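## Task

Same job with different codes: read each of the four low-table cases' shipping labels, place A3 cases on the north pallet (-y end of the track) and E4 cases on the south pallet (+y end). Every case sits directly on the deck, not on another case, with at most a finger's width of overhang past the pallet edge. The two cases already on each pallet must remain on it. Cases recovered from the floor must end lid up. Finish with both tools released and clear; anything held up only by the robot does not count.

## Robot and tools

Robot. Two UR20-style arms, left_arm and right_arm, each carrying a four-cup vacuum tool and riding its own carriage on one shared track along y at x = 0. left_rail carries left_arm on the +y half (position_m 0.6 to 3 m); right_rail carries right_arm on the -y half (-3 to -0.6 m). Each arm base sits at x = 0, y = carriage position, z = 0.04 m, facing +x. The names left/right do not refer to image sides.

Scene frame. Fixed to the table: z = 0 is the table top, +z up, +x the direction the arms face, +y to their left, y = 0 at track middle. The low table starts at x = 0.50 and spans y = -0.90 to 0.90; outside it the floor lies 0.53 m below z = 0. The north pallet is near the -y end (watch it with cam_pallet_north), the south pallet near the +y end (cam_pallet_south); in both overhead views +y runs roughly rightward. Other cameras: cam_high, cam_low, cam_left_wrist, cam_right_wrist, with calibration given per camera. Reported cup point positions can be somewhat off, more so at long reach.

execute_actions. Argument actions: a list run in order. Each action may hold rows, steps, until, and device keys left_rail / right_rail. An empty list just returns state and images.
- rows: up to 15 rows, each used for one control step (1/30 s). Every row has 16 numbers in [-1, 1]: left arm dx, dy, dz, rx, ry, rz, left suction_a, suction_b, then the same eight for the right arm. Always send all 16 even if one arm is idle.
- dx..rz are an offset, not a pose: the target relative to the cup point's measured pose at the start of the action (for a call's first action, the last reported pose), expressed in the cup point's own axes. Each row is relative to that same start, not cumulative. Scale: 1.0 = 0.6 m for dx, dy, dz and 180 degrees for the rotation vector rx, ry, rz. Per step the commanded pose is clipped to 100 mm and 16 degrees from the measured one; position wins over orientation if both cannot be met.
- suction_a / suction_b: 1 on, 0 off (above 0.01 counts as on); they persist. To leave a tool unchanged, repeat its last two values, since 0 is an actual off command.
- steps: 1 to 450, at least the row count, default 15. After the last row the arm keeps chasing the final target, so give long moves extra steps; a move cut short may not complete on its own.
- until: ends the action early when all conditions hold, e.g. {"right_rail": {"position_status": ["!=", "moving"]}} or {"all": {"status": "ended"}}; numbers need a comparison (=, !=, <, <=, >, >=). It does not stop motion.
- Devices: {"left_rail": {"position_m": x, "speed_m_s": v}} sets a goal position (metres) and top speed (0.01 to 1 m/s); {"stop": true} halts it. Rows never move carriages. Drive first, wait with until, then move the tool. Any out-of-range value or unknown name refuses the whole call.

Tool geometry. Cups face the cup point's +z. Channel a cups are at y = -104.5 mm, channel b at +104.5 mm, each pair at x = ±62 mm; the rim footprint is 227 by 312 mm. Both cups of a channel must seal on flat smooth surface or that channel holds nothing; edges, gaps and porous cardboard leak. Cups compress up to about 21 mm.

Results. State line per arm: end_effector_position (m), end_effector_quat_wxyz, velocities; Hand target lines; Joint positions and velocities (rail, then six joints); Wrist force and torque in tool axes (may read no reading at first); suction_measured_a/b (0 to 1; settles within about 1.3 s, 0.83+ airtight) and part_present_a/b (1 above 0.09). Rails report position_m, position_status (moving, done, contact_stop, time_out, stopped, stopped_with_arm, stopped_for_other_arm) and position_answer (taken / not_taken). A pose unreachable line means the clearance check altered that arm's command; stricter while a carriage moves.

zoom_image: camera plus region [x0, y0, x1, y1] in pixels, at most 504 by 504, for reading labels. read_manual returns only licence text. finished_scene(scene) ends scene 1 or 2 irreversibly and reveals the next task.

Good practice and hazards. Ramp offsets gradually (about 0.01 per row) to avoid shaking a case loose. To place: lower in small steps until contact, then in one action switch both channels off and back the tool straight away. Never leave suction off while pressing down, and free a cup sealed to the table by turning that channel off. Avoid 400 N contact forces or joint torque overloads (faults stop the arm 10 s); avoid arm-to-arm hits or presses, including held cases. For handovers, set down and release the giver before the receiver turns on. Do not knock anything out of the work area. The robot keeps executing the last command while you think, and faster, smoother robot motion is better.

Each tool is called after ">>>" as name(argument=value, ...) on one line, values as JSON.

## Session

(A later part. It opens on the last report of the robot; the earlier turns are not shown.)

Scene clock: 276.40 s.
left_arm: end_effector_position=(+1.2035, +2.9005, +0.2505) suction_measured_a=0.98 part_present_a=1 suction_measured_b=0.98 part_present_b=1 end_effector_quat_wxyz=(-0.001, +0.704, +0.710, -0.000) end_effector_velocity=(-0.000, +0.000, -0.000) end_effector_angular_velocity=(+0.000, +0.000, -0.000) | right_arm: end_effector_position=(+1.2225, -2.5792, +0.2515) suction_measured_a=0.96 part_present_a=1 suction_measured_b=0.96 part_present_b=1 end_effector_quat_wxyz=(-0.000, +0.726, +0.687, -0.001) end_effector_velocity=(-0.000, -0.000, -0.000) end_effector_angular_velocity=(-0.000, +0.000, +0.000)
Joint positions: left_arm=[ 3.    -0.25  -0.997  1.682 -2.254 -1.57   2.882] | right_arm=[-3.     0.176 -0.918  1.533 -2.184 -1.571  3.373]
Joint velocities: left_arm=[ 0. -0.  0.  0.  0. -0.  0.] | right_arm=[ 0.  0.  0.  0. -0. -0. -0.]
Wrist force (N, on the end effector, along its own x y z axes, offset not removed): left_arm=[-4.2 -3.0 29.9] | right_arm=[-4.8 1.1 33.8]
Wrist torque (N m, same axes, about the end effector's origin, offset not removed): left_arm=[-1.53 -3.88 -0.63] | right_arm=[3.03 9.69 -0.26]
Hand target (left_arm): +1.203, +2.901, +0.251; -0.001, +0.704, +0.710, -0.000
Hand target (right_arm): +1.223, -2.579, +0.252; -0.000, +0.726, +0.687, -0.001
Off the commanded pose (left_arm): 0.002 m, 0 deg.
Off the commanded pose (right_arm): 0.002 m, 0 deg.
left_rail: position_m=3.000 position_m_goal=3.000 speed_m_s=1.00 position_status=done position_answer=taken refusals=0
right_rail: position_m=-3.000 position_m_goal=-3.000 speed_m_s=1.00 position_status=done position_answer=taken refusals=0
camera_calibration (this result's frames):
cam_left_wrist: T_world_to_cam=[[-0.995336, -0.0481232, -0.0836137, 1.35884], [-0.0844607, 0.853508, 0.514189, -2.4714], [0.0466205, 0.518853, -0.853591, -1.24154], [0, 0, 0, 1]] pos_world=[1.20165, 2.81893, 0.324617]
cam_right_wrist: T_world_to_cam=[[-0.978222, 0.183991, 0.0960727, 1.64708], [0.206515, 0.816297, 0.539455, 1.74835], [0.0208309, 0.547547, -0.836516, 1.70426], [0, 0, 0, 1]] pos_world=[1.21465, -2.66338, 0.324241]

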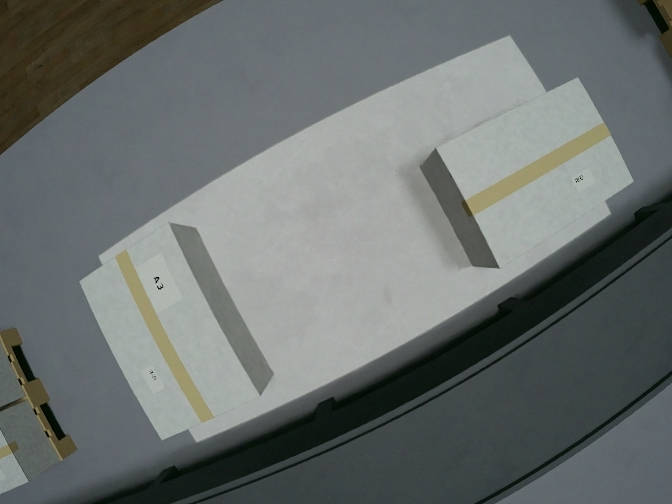

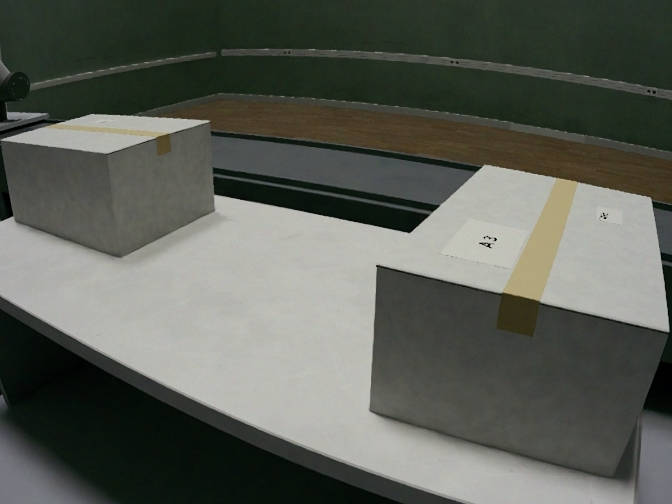

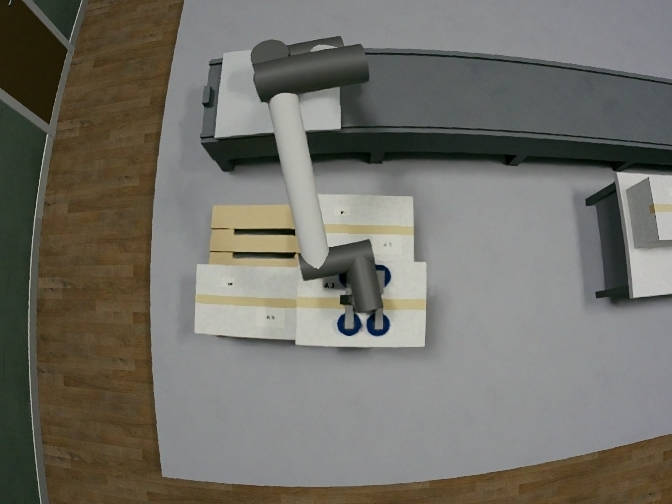

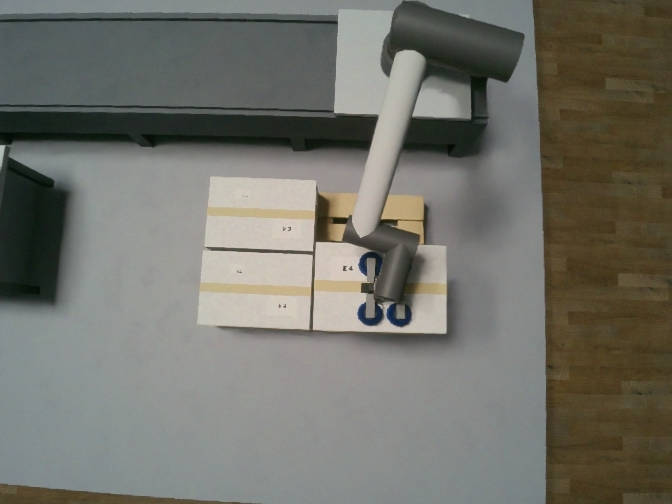

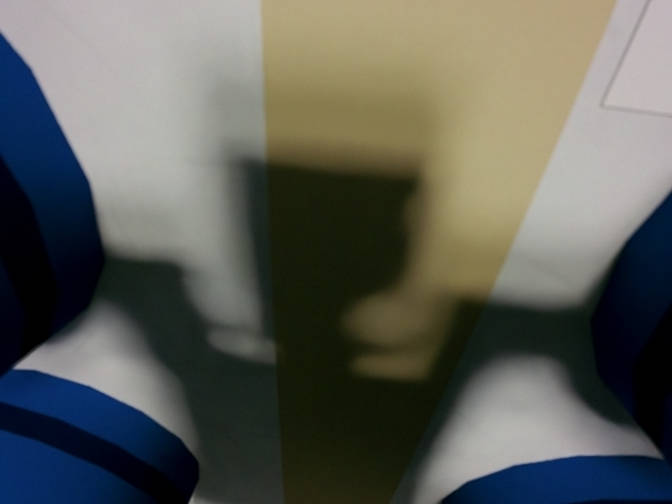

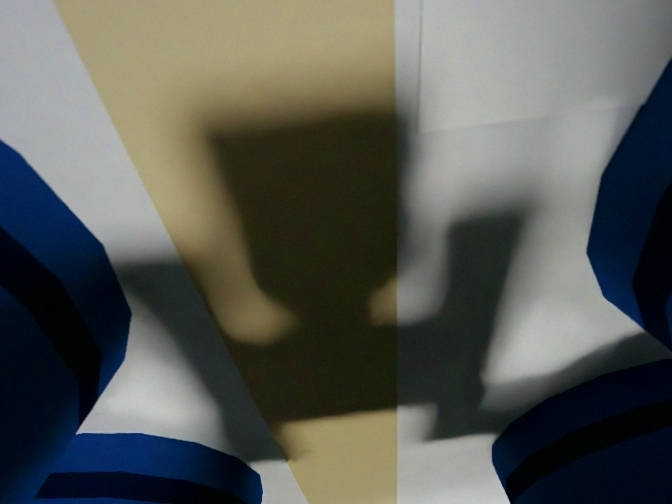

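>>> execute_actions(actions=[{"rows": [[0,0.004,0.006,0,0,0,1,1, 0,-0.007,0.006,0,0,0,1,1],[0,0.008,0.017,0,0,0,1,1, -0.001,-0.015,0.017,0,0,0,1,1],[0,0.011,0.033,0,0,0,1,1, -0.001,-0.022,0.034,0,0,0,1,1],[0,0.0133,0.055,0,0,0,1,1, -0.0015,-0.0266,0.057,0,0,0,1,1],[0,0.0133,0.083,0,0,0,1,1, -0.0015,-0.0266,0.086,0,0,0,1,1],[0,0.0133,0.116,0,0,0,1,1, -0.0015,-0.0266,0.120,0,0,0,1,1],[0,0.0133,0.155,0,0,0,1,1, -0.0015,-0.0266,0.160,0,0,0,1,1],[0,0.0133,0.199,0,0,0,1,1, -0.0015,-0.0266,0.206,0,0,0,1,1],[0,0.0133,0.244,0,0,0,1,1, -0.0015,-0.0266,0.252,0,0,0,1,1],[0,0.0133,0.294,0,0,0,1,1, -0.0015,-0.0266,0.303,0,0,0,1,1],[0,0.0133,0.343,0,0,0,1,1, -0.0015,-0.0266,0.355,0,0,0,1,1],[0,0.0133,0.399,0,0,0,1,1, -0.0015,-0.0266,0.412,0,0,0,1,1],[0,0.0133,0.454,0,0,0,1,1, -0.0015,-0.0266,0.469,0,0,0,1,1],[0,0.0133,0.504,0,0,0,1,1, -0.0015,-0.0266,0.521,0,0,0,1,1],[0,0.0133,0.554,0,0,0,1,1, -0.0015,-0.0266,0.5725,0,0,0,1,1]], "steps": 26}])

Scene clock: 305.60 s.
left_arm: end_effector_position=(+1.2043, +2.9020, -0.0543) suction_measured_a=0.98 part_present_a=1 suction_measured_b=0.98 part_present_b=1 end_effector_quat_wxyz=(-0.003, +0.704, +0.710, -0.001) end_effector_velocity=(+0.035, -0.007, -0.209) end_effector_angular_velocity=(-0.006, -0.025, -0.000) | right_arm: end_effector_position=(+1.1992, -2.5818, -0.0610) suction_measured_a=0.96 part_present_a=1 suction_measured_b=0.96 part_present_b=1 end_effector_quat_wxyz=(-0.002, +0.726, +0.687, -0.003) end_effector_velocity=(+0.027, +0.005, -0.239) end_effector_angular_velocity=(+0.003, -0.017, +0.000)
Joint positions: left_arm=[ 3.    -0.248 -0.728  1.734 -2.57  -1.57   2.884] | right_arm=[-3.     0.177 -0.681  1.626 -2.509 -1.571  3.374]
Joint velocities: left_arm=[ 0.     0.002  0.23  -0.061 -0.194  0.     0.002] | right_arm=[ 0.    -0.     0.243 -0.058 -0.203 -0.    -0.   ]
Wrist force (N, on the end effector, along its own x y z axes, offset not removed): left_arm=[-3.0 -2.5 55.5] | right_arm=[-4.9 -8.5 76.2]
Wrist torque (N m, same axes, about the end effector's origin, offset not removed): left_arm=[-1.07 -4.52 -0.79] | right_arm=[5.50 11.68 0.32]
Hand target (left_arm): +1.209, +2.901, -0.081; -0.001, +0.704, +0.710, -0.000
Hand target (right_arm): +1.204, -2.581, -0.091; -0.001, +0.726, +0.687, -0.001
Off the commanded pose (left_arm): 0.028 m, 0 deg.
Off the commanded pose (right_arm): 0.032 m, 0 deg.
left_rail: position_m=3.000 position_m_goal=3.000 speed_m_s=1.00 position_status=done position_answer=taken refusals=0
right_rail: position_m=-3.000 position_m_goal=-3.000 speed_m_s=1.00 position_status=done position_answer=taken refusals=0
camera_calibration (this result's frames):
cam_left_wrist: T_world_to_cam=[[-0.995617, -0.0480795, -0.0802148, 1.33466], [-0.0827079, 0.853028, 0.515269, -2.31648], [0.0436516, 0.519646, -0.853266, -1.50122], [0, 0, 0, 1]] pos_world=[1.20275, 2.8203, 0.0197275]
cam_right_wrist: T_world_to_cam=[[-0.977845, 0.18402, 0.0997765, 1.65463], [0.208594, 0.816683, 0.538067, 1.9223], [0.0175295, 0.546959, -0.836976, 1.44715], [0, 0, 0, 1]] pos_world=[1.19162, -2.66593, 0.0118128]

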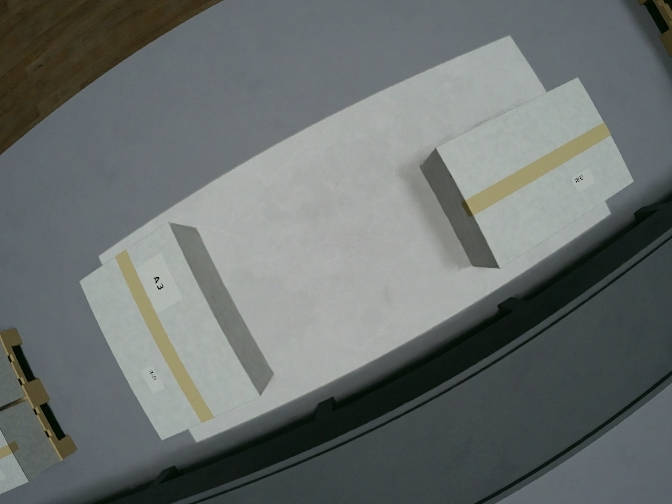

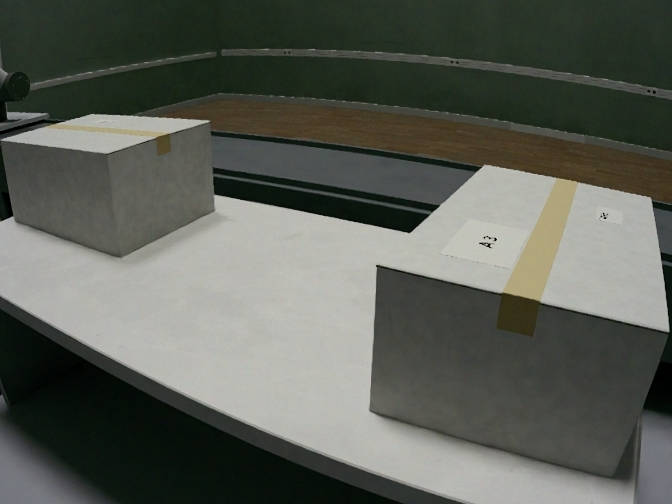

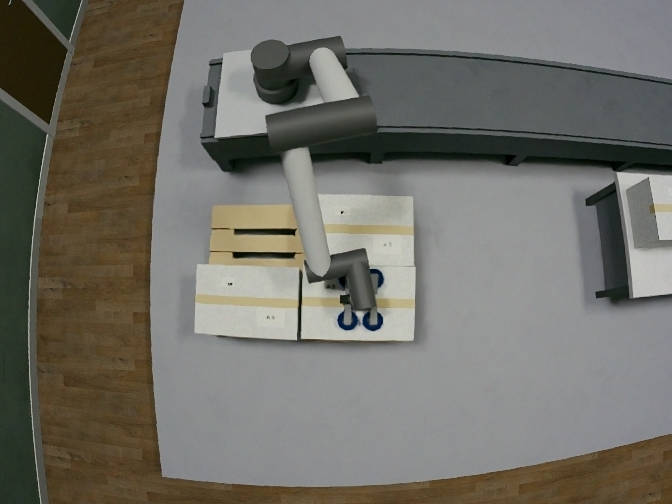

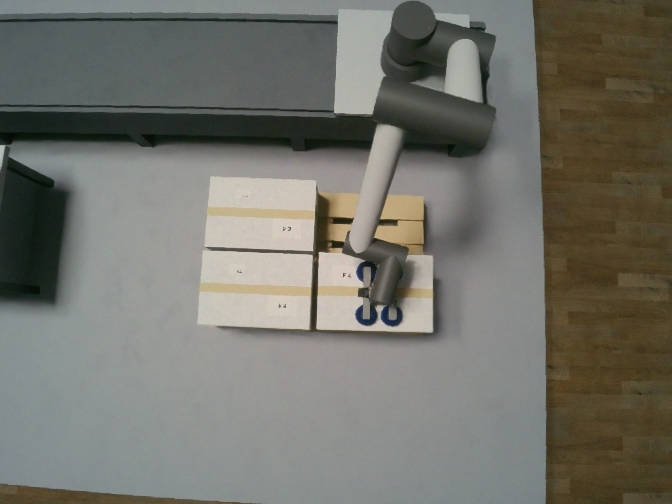

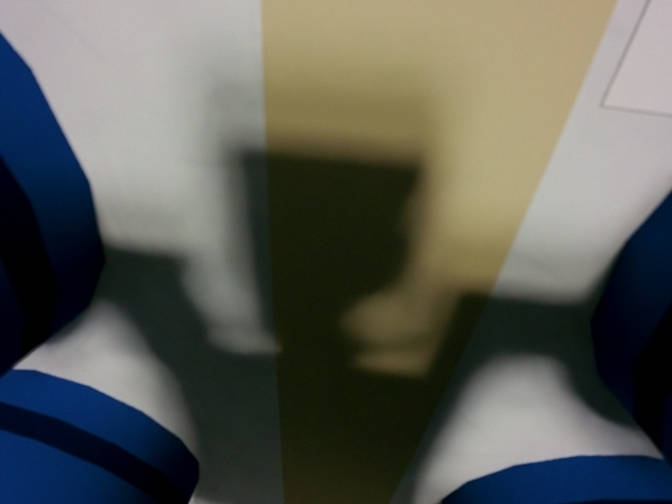

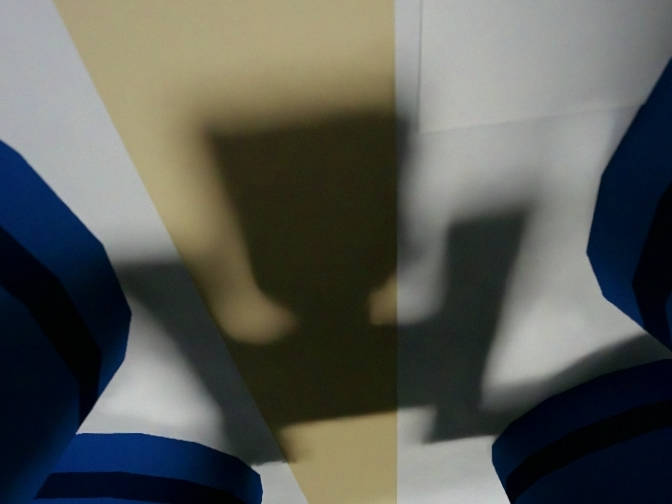

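>>> execute_actions(actions=[])

>>> zoom_image(camera="cam_pallet_north", region=[190, 180, 450, 365])

>>> zoom_image(camera="cam_pallet_south", region=[200, 170, 460, 355])

Scene clock: 308.27 s.
left_arm: end_effector_position=(+1.2094, +2.9013, -0.0815) suction_measured_a=0.98 part_present_a=1 suction_measured_b=0.98 part_present_b=1 end_effector_quat_wxyz=(-0.001, +0.704, +0.710, -0.000) end_effector_velocity=(-0.000, -0.000, -0.000) end_effector_angular_velocity=(-0.000, +0.000, -0.000) | right_arm: end_effector_position=(+1.2041, -2.5805, -0.0913) suction_measured_a=0.96 part_present_a=1 suction_measured_b=0.96 part_present_b=1 end_effector_quat_wxyz=(-0.001, +0.726, +0.687, -0.001) end_effector_velocity=(+0.000, +0.000, +0.000) end_effector_angular_velocity=(+0.000, -0.000, -0.000)
Joint positions: left_arm=[ 3.    -0.248 -0.698  1.724 -2.594 -1.57   2.884] | right_arm=[-3.     0.177 -0.649  1.616 -2.535 -1.571  3.374]
Joint velocities: left_arm=[ 0. -0.  0.  0.  0. -0.  0.] | right_arm=[ 0.  0. -0.  0. -0. -0.  0.]
Wrist force (N, on the end effector, along its own x y z axes, offset not removed): left_arm=[-4.9 5.8 31.2] | right_arm=[-3.7 2.3 36.5]
Wrist torque (N m, same axes, about the end effector's origin, offset not removed): left_arm=[-0.36 -3.88 -0.71] | right_arm=[3.12 9.60 -0.23]
Hand target (left_arm): +1.209, +2.901, -0.081; -0.001, +0.704, +0.710, -0.000
Hand target (right_arm): +1.204, -2.581, -0.091; -0.001, +0.726, +0.687, -0.001
Off the commanded pose (left_arm): 0.002 m, 0 deg.
Off the commanded pose (right_arm): 0.002 m, 0 deg.
left_rail: position_m=3.000 position_m_goal=3.000 speed_m_s=1.00 position_status=done position_answer=taken refusals=0
right_rail: position_m=-3.000 position_m_goal=-3.000 speed_m_s=1.00 position_status=done position_answer=taken refusals=0
camera_calibration (this result's frames):
cam_left_wrist: T_world_to_cam=[[-0.995364, -0.0481196, -0.083275, 1.33703], [-0.0842873, 0.853456, 0.514304, -2.30088], [0.0463234, 0.518939, -0.853555, -1.52549], [0, 0, 0, 1]] pos_world=[1.20756, 2.81967, -0.007394]
cam_right_wrist: T_world_to_cam=[[-0.978187, 0.183995, 0.0964193, 1.6622], [0.206711, 0.816335, 0.539322, 1.93802], [0.0205219, 0.547488, -0.836562, 1.41879], [0, 0, 0, 1]] pos_world=[1.19622, -2.66468, -0.0185815]

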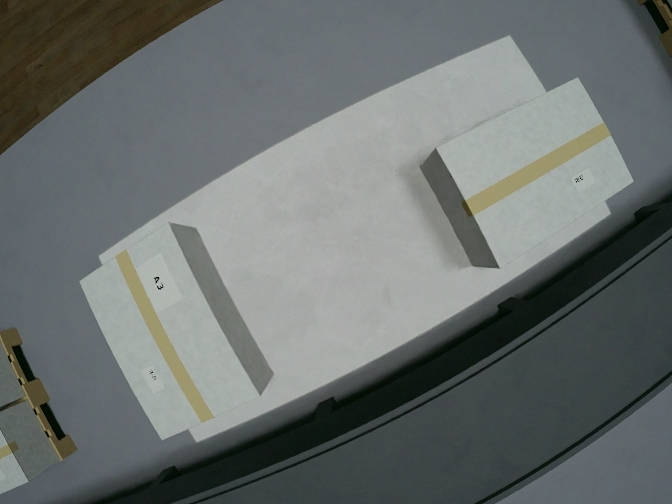

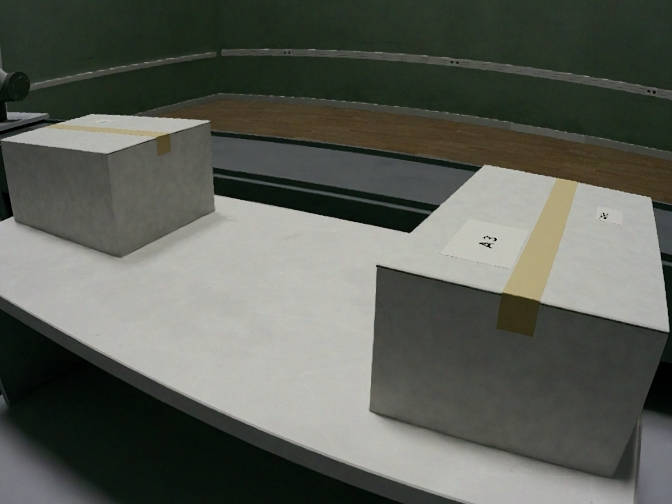

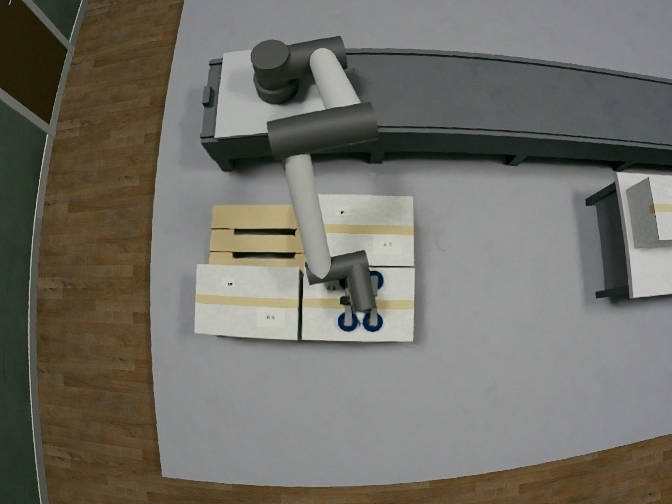

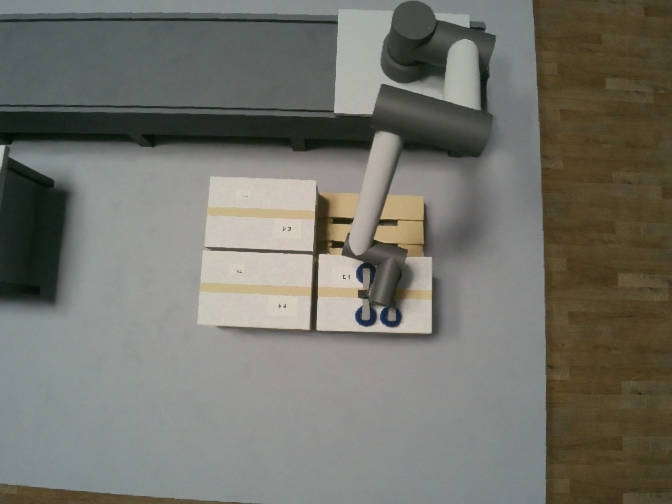

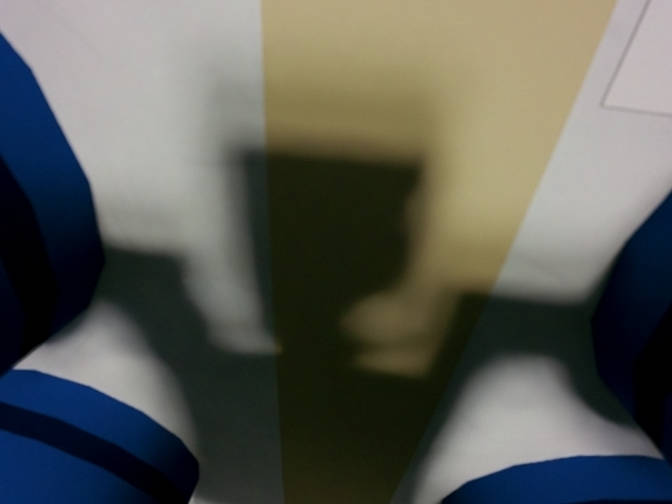

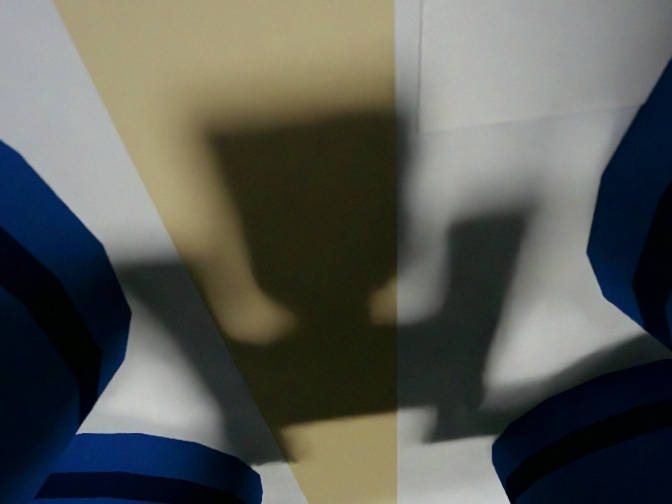

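Region (190, 180, 450, 365) of cam_pallet_north's 672x504 image, scaled by 1.938, with more detail than that image has; it fills the top 359 rows of this view, and the rest is white.

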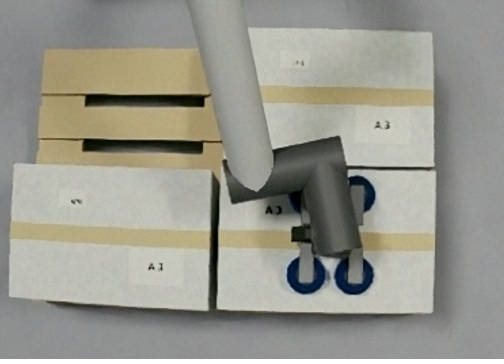

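Region (200, 170, 460, 355) of cam_pallet_south's 672x504 image, scaled by 1.938, with more detail than that image has; it fills the top 359 rows of this view, and the rest is white.

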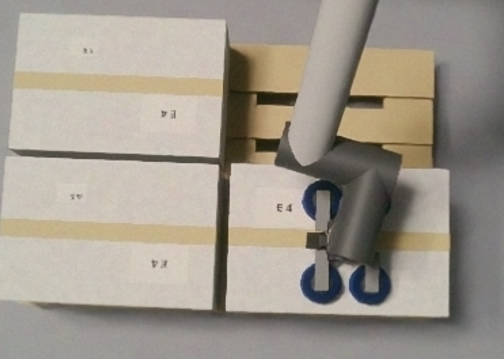

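>>> execute_actions(actions=[{"rows": [[0,0,0.004,0,0,0,1,1, 0,0,0.004,0,0,0,1,1],[0,0,0.009,0,0,0,1,1, 0,0,0.009,0,0,0,1,1],[0,0,0.014,0,0,0,1,1, 0,0,0.014,0,0,0,1,1],[0,0,0.018,0,0,0,1,1, 0,0,0.017,0,0,0,1,1],[0,0,0.0208,0,0,0,1,1, 0,0,0.0195,0,0,0,1,1]], "steps": 6}])

Scene clock: 317.57 s.
left_arm: end_effector_position=(+1.2093, +2.9013, -0.0871) suction_measured_a=0.98 part_present_a=1 suction_measured_b=0.98 part_present_b=1 end_effector_quat_wxyz=(-0.001, +0.704, +0.710, -0.000) end_effector_velocity=(-0.002, +0.000, -0.050) end_effector_angular_velocity=(+0.001, +0.003, -0.000) | right_arm: end_effector_position=(+1.2040, -2.5806, -0.0968) suction_measured_a=0.96 part_present_a=1 suction_measured_b=0.96 part_present_b=1 end_effector_quat_wxyz=(-0.001, +0.726, +0.687, -0.001) end_effector_velocity=(-0.002, -0.000, -0.047) end_effector_angular_velocity=(-0.001, +0.004, -0.000)
Joint positions: left_arm=[ 3.    -0.248 -0.692  1.724 -2.599 -1.57   2.884] | right_arm=[-3.     0.177 -0.644  1.615 -2.539 -1.571  3.374]
Joint velocities: left_arm=[ 0.    -0.     0.049 -0.004 -0.042  0.     0.   ] | right_arm=[ 0.    -0.     0.043 -0.004 -0.035  0.     0.   ]
Wrist force (N, on the end effector, along its own x y z axes, offset not removed): left_arm=[-2.0 -0.6 26.6] | right_arm=[-7.5 0.6 36.0]
Wrist torque (N m, same axes, about the end effector's origin, offset not removed): left_arm=[-1.26 -4.02 -0.70] | right_arm=[3.35 10.02 -0.23]
Hand target (left_arm): +1.209, +2.901, -0.094; -0.001, +0.704, +0.710, -0.000
Hand target (right_arm): +1.204, -2.581, -0.103; -0.001, +0.726, +0.687, -0.001
Off the commanded pose (left_arm): 0.007 m, 0 deg.
Off the commanded pose (right_arm): 0.006 m, 0 deg.
left_rail: position_m=3.000 position_m_goal=3.000 speed_m_s=1.00 position_status=done position_answer=taken refusals=0
right_rail: position_m=-3.000 position_m_goal=-3.000 speed_m_s=1.00 position_status=done position_answer=taken refusals=0
camera_calibration (this result's frames):
cam_left_wrist: T_world_to_cam=[[-0.995365, -0.0481201, -0.0832633, 1.33652], [-0.0842818, 0.853454, 0.514307, -2.29798], [0.0463129, 0.518941, -0.853554, -1.53033], [0, 0, 0, 1]] pos_world=[1.20753, 2.81968, -0.0130698]
cam_right_wrist: T_world_to_cam=[[-0.978183, 0.183996, 0.0964599, 1.66267], [0.206735, 0.816339, 0.539307, 1.94098], [0.0204861, 0.547482, -0.836567, 1.41423], [0, 0, 0, 1]] pos_world=[1.19615, -2.66469, -0.0240692]

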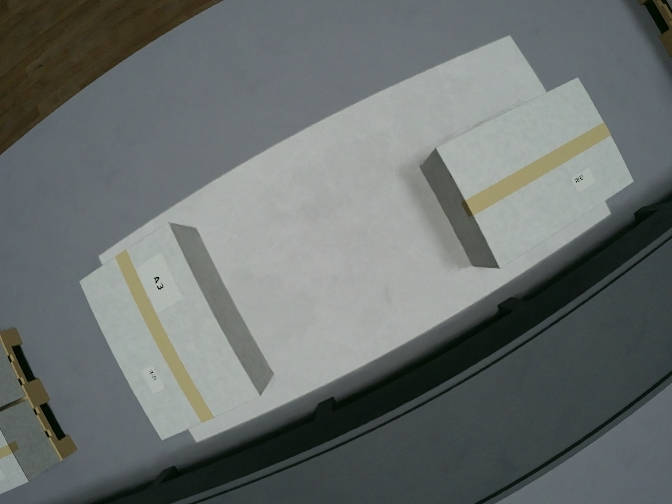

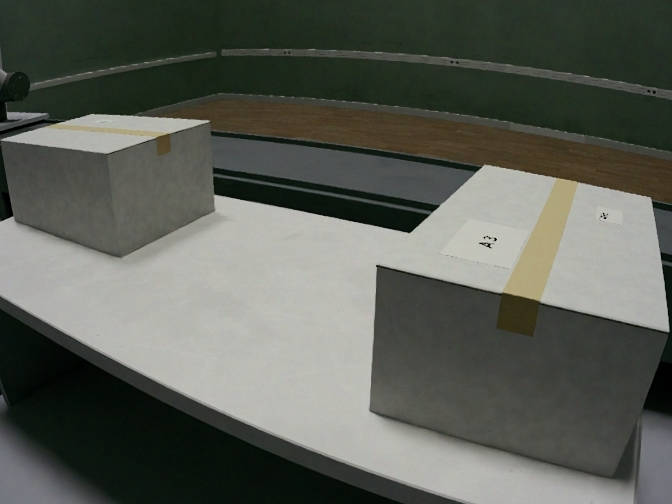

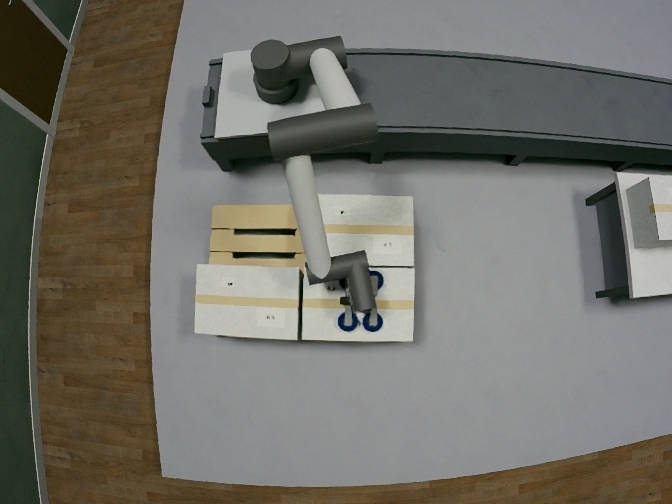

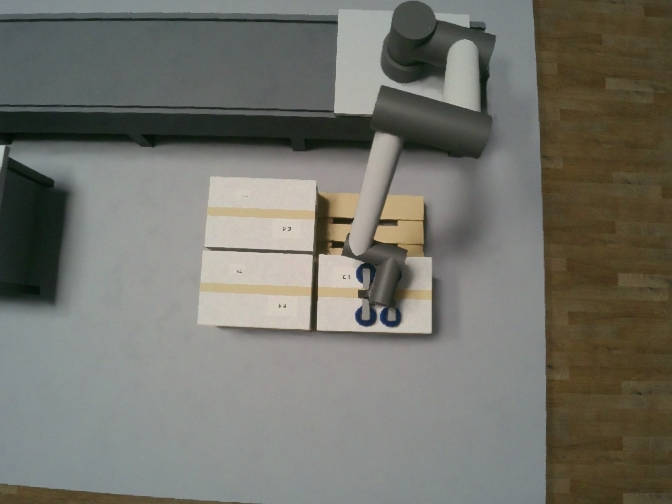

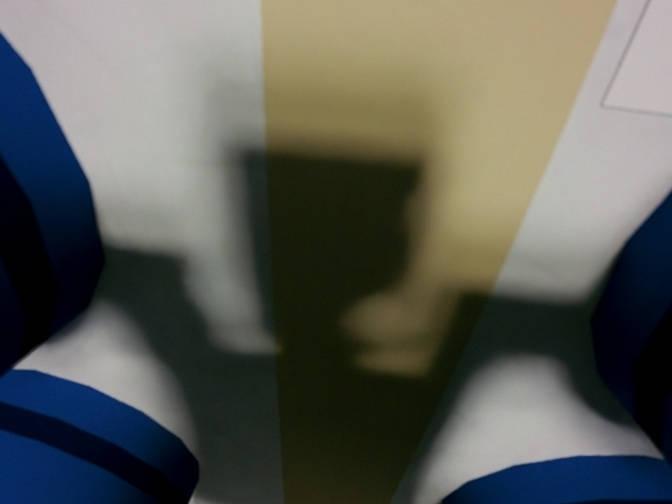

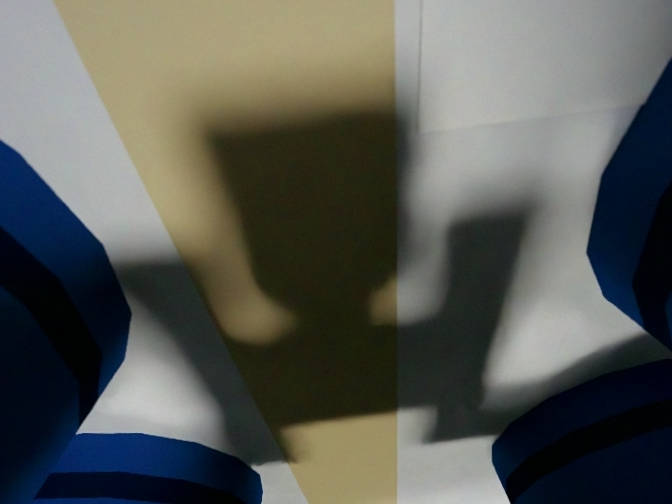

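>>> execute_actions(actions=[])

Scene clock: 318.67 s.
left_arm: end_effector_position=(+1.2093, +2.9013, -0.0939) suction_measured_a=0.98 part_present_a=1 suction_measured_b=0.98 part_present_b=1 end_effector_quat_wxyz=(-0.001, +0.704, +0.710, -0.000) end_effector_velocity=(-0.000, +0.000, -0.000) end_effector_angular_velocity=(+0.000, +0.000, +0.000) | right_arm: end_effector_position=(+1.2040, -2.5806, -0.1030) suction_measured_a=0.96 part_present_a=1 suction_measured_b=0.96 part_present_b=1 end_effector_quat_wxyz=(-0.001, +0.726, +0.687, -0.001) end_effector_velocity=(-0.000, -0.000, -0.000) end_effector_angular_velocity=(-0.000, +0.000, -0.000)
Joint positions: left_arm=[ 3.    -0.248 -0.686  1.723 -2.605 -1.57   2.884] | right_arm=[-3.     0.177 -0.638  1.614 -2.545 -1.571  3.374]
Joint velocities: left_arm=[ 0.  0.  0. -0. -0. -0.  0.] | right_arm=[ 0.  0.  0.  0. -0.  0.  0.]
Wrist force (N, on the end effector, along its own x y z axes, offset not removed): left_arm=[-2.7 -2.3 25.0] | right_arm=[-4.7 4.1 32.5]
Wrist torque (N m, same axes, about the end effector's origin, offset not removed): left_arm=[-1.60 -4.02 -0.58] | right_arm=[3.44 9.60 -0.27]
Hand target (left_arm): +1.209, +2.901, -0.094; -0.001, +0.704, +0.710, -0.000
Hand target (right_arm): +1.204, -2.581, -0.103; -0.001, +0.726, +0.687, -0.001
Off the commanded pose (left_arm): 0.000 m, 0 deg.
Off the commanded pose (right_arm): 0.000 m, 0 deg.
left_rail: position_m=3.000 position_m_goal=3.000 speed_m_s=1.00 position_status=done position_answer=taken refusals=0
right_rail: position_m=-3.000 position_m_goal=-3.000 speed_m_s=1.00 position_status=done position_answer=taken refusals=0
camera_calibration (this result's frames):
cam_left_wrist: T_world_to_cam=[[-0.995368, -0.0481193, -0.0832342, 1.3359], [-0.0842661, 0.853455, 0.514309, -2.29454], [0.0462884, 0.51894, -0.853556, -1.53608], [0, 0, 0, 1]] pos_world=[1.20747, 2.8197, -0.0198336]
cam_right_wrist: T_world_to_cam=[[-0.978184, 0.183996, 0.0964477, 1.66324], [0.206728, 0.816337, 0.539311, 1.94433], [0.0204972, 0.547484, -0.836565, 1.40906], [0, 0, 0, 1]] pos_world=[1.19612, -2.66469, -0.0302467]

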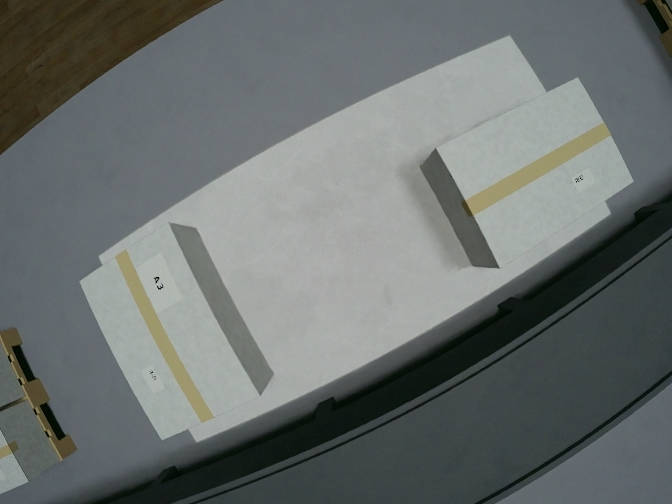

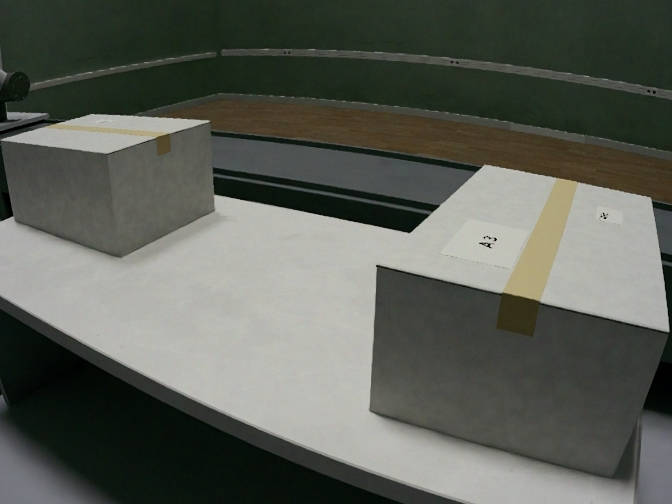

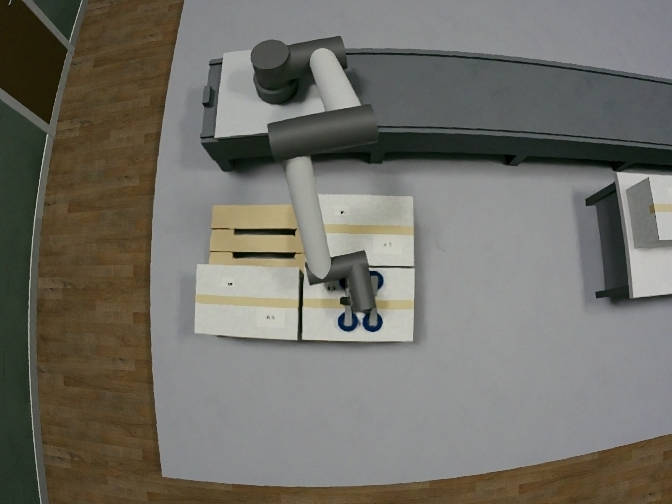

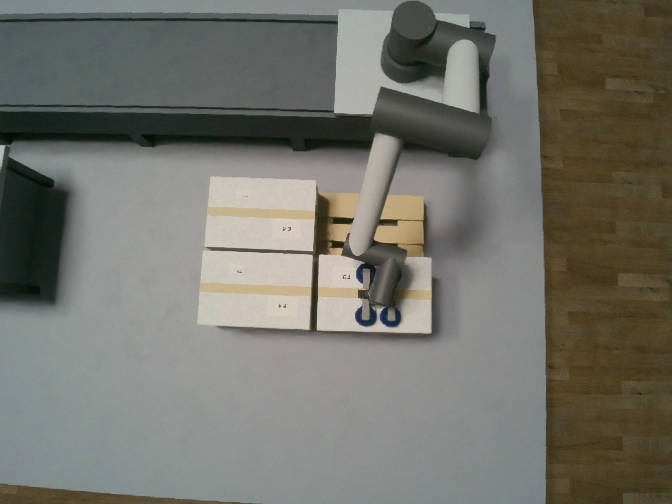

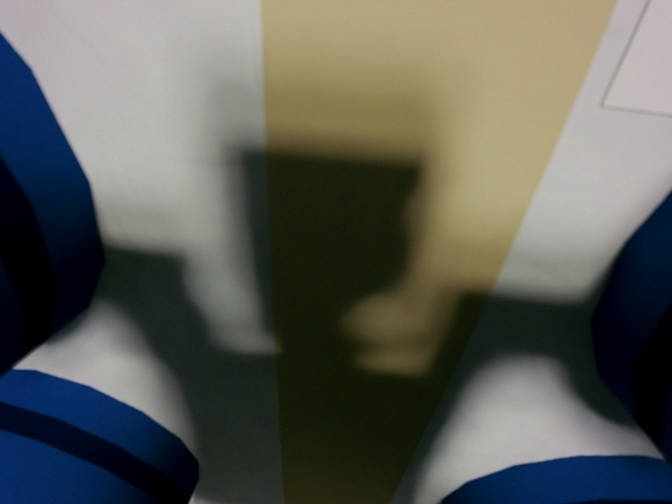

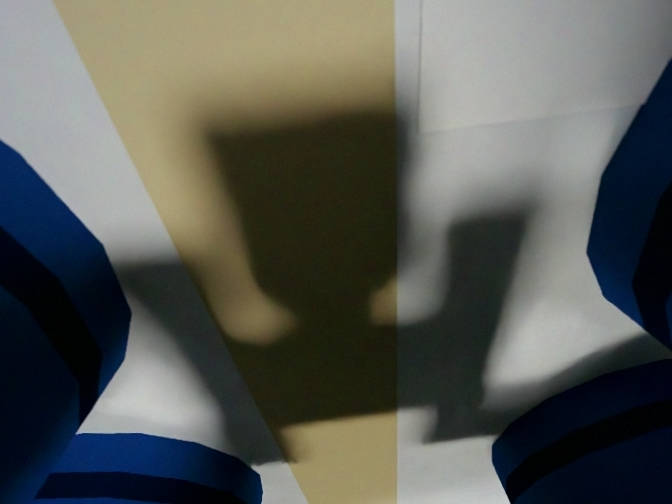

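>>> execute_actions(actions=[{"rows": [[0,0,0.004,0,0,0,1,1, 0,0,0.004,0,0,0,1,1],[0,0,0.0067,0,0,0,1,1, 0,0,0.0067,0,0,0,1,1]], "steps": 2}])

Scene clock: 320.47 s.
left_arm: end_effector_position=(+1.2093, +2.9013, -0.0942) suction_measured_a=0.98 part_present_a=1 suction_measured_b=0.98 part_present_b=1 end_effector_quat_wxyz=(-0.001, +0.704, +0.710, -0.000) end_effector_velocity=(+0.001, -0.000, -0.013) end_effector_angular_velocity=(-0.001, -0.003, +0.000) | right_arm: end_effector_position=(+1.2040, -2.5806, -0.1033) suction_measured_a=0.96 part_present_a=1 suction_measured_b=0.96 part_present_b=1 end_effector_quat_wxyz=(-0.001, +0.726, +0.687, -0.001) end_effector_velocity=(+0.001, +0.000, -0.013) end_effector_angular_velocity=(+0.001, -0.003, +0.000)
Joint positions: left_arm=[ 3.    -0.248 -0.685  1.723 -2.606 -1.57   2.884] | right_arm=[-3.     0.177 -0.637  1.614 -2.545 -1.571  3.374]
Joint velocities: left_arm=[ 0.     0.     0.014 -0.003 -0.014  0.     0.   ] | right_arm=[ 0.     0.     0.013 -0.003 -0.013  0.    -0.   ]
Wrist force (N, on the end effector, along its own x y z axes, offset not removed): left_arm=[0.1 -2.1 22.0] | right_arm=[-5.9 0.4 27.2]
Wrist torque (N m, same axes, about the end effector's origin, offset not removed): left_arm=[-0.81 -4.16 -0.75] | right_arm=[3.42 9.26 -0.08]
Hand target (left_arm): +1.209, +2.901, -0.098; -0.001, +0.704, +0.710, -0.000
Hand target (right_arm): +1.204, -2.581, -0.107; -0.001, +0.726, +0.687, -0.001
Off the commanded pose (left_arm): 0.004 m, 0 deg.
Off the commanded pose (right_arm): 0.004 m, 0 deg.
left_rail: position_m=3.000 position_m_goal=3.000 speed_m_s=1.00 position_status=done position_answer=taken refusals=0
right_rail: position_m=-3.000 position_m_goal=-3.000 speed_m_s=1.00 position_status=done position_answer=taken refusals=0
camera_calibration (this result's frames):
cam_left_wrist: T_world_to_cam=[[-0.995364, -0.0481218, -0.0832745, 1.3359], [-0.0842885, 0.85346, 0.514297, -2.29436], [0.0463226, 0.518931, -0.85356, -1.53636], [0, 0, 0, 1]] pos_world=[1.20748, 2.8197, -0.0201434]
cam_right_wrist: T_world_to_cam=[[-0.978188, 0.183993, 0.0964066, 1.66329], [0.206703, 0.816334, 0.539327, 1.94453], [0.0205322, 0.547491, -0.83656, 1.40879], [0, 0, 0, 1]] pos_world=[1.19615, -2.66472, -0.0305541]

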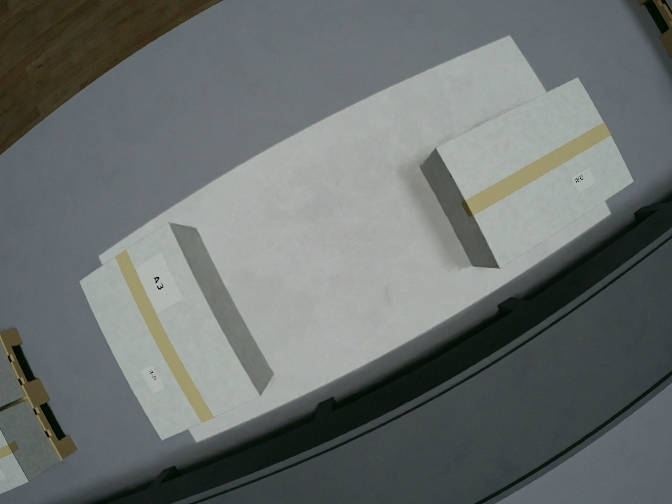

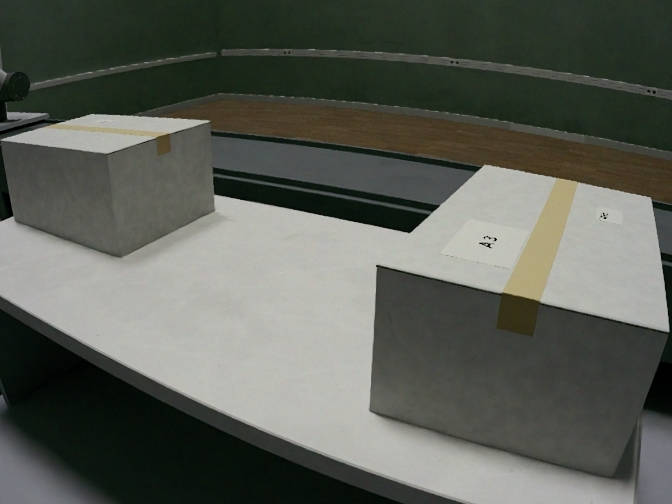

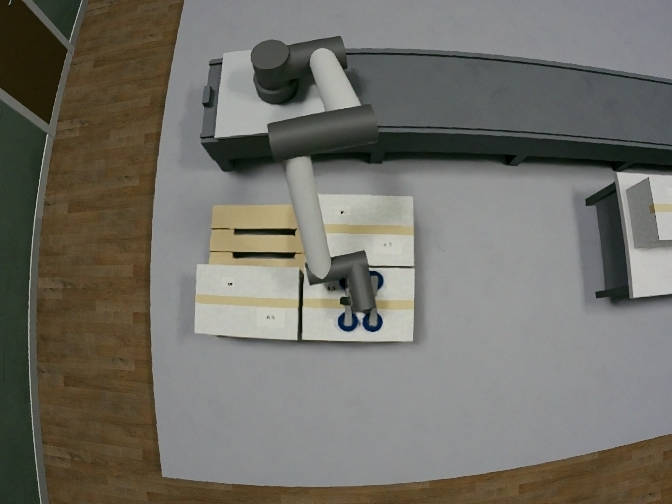

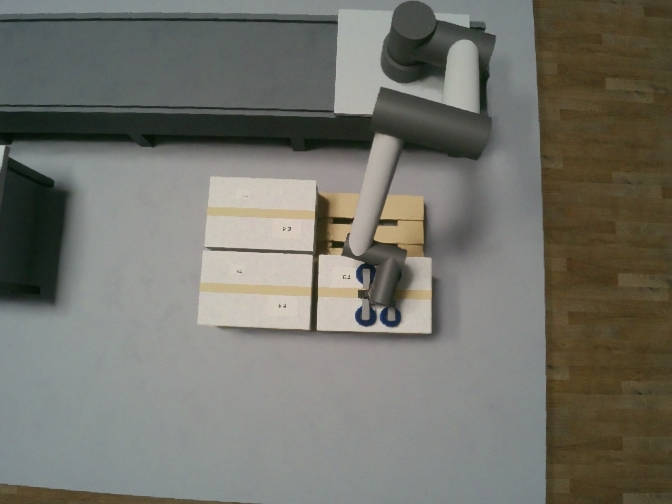

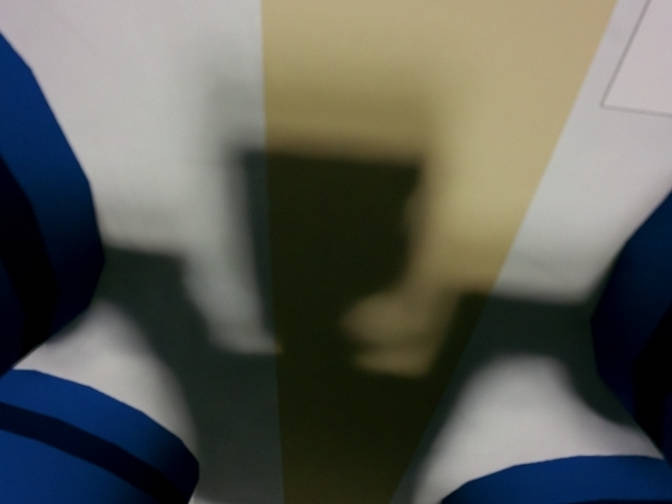

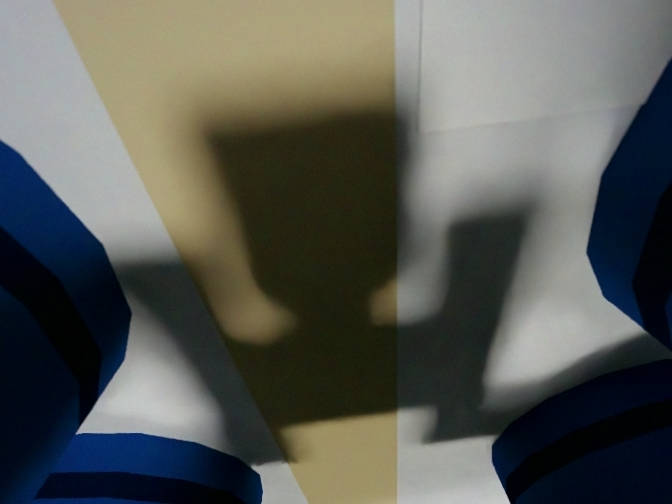

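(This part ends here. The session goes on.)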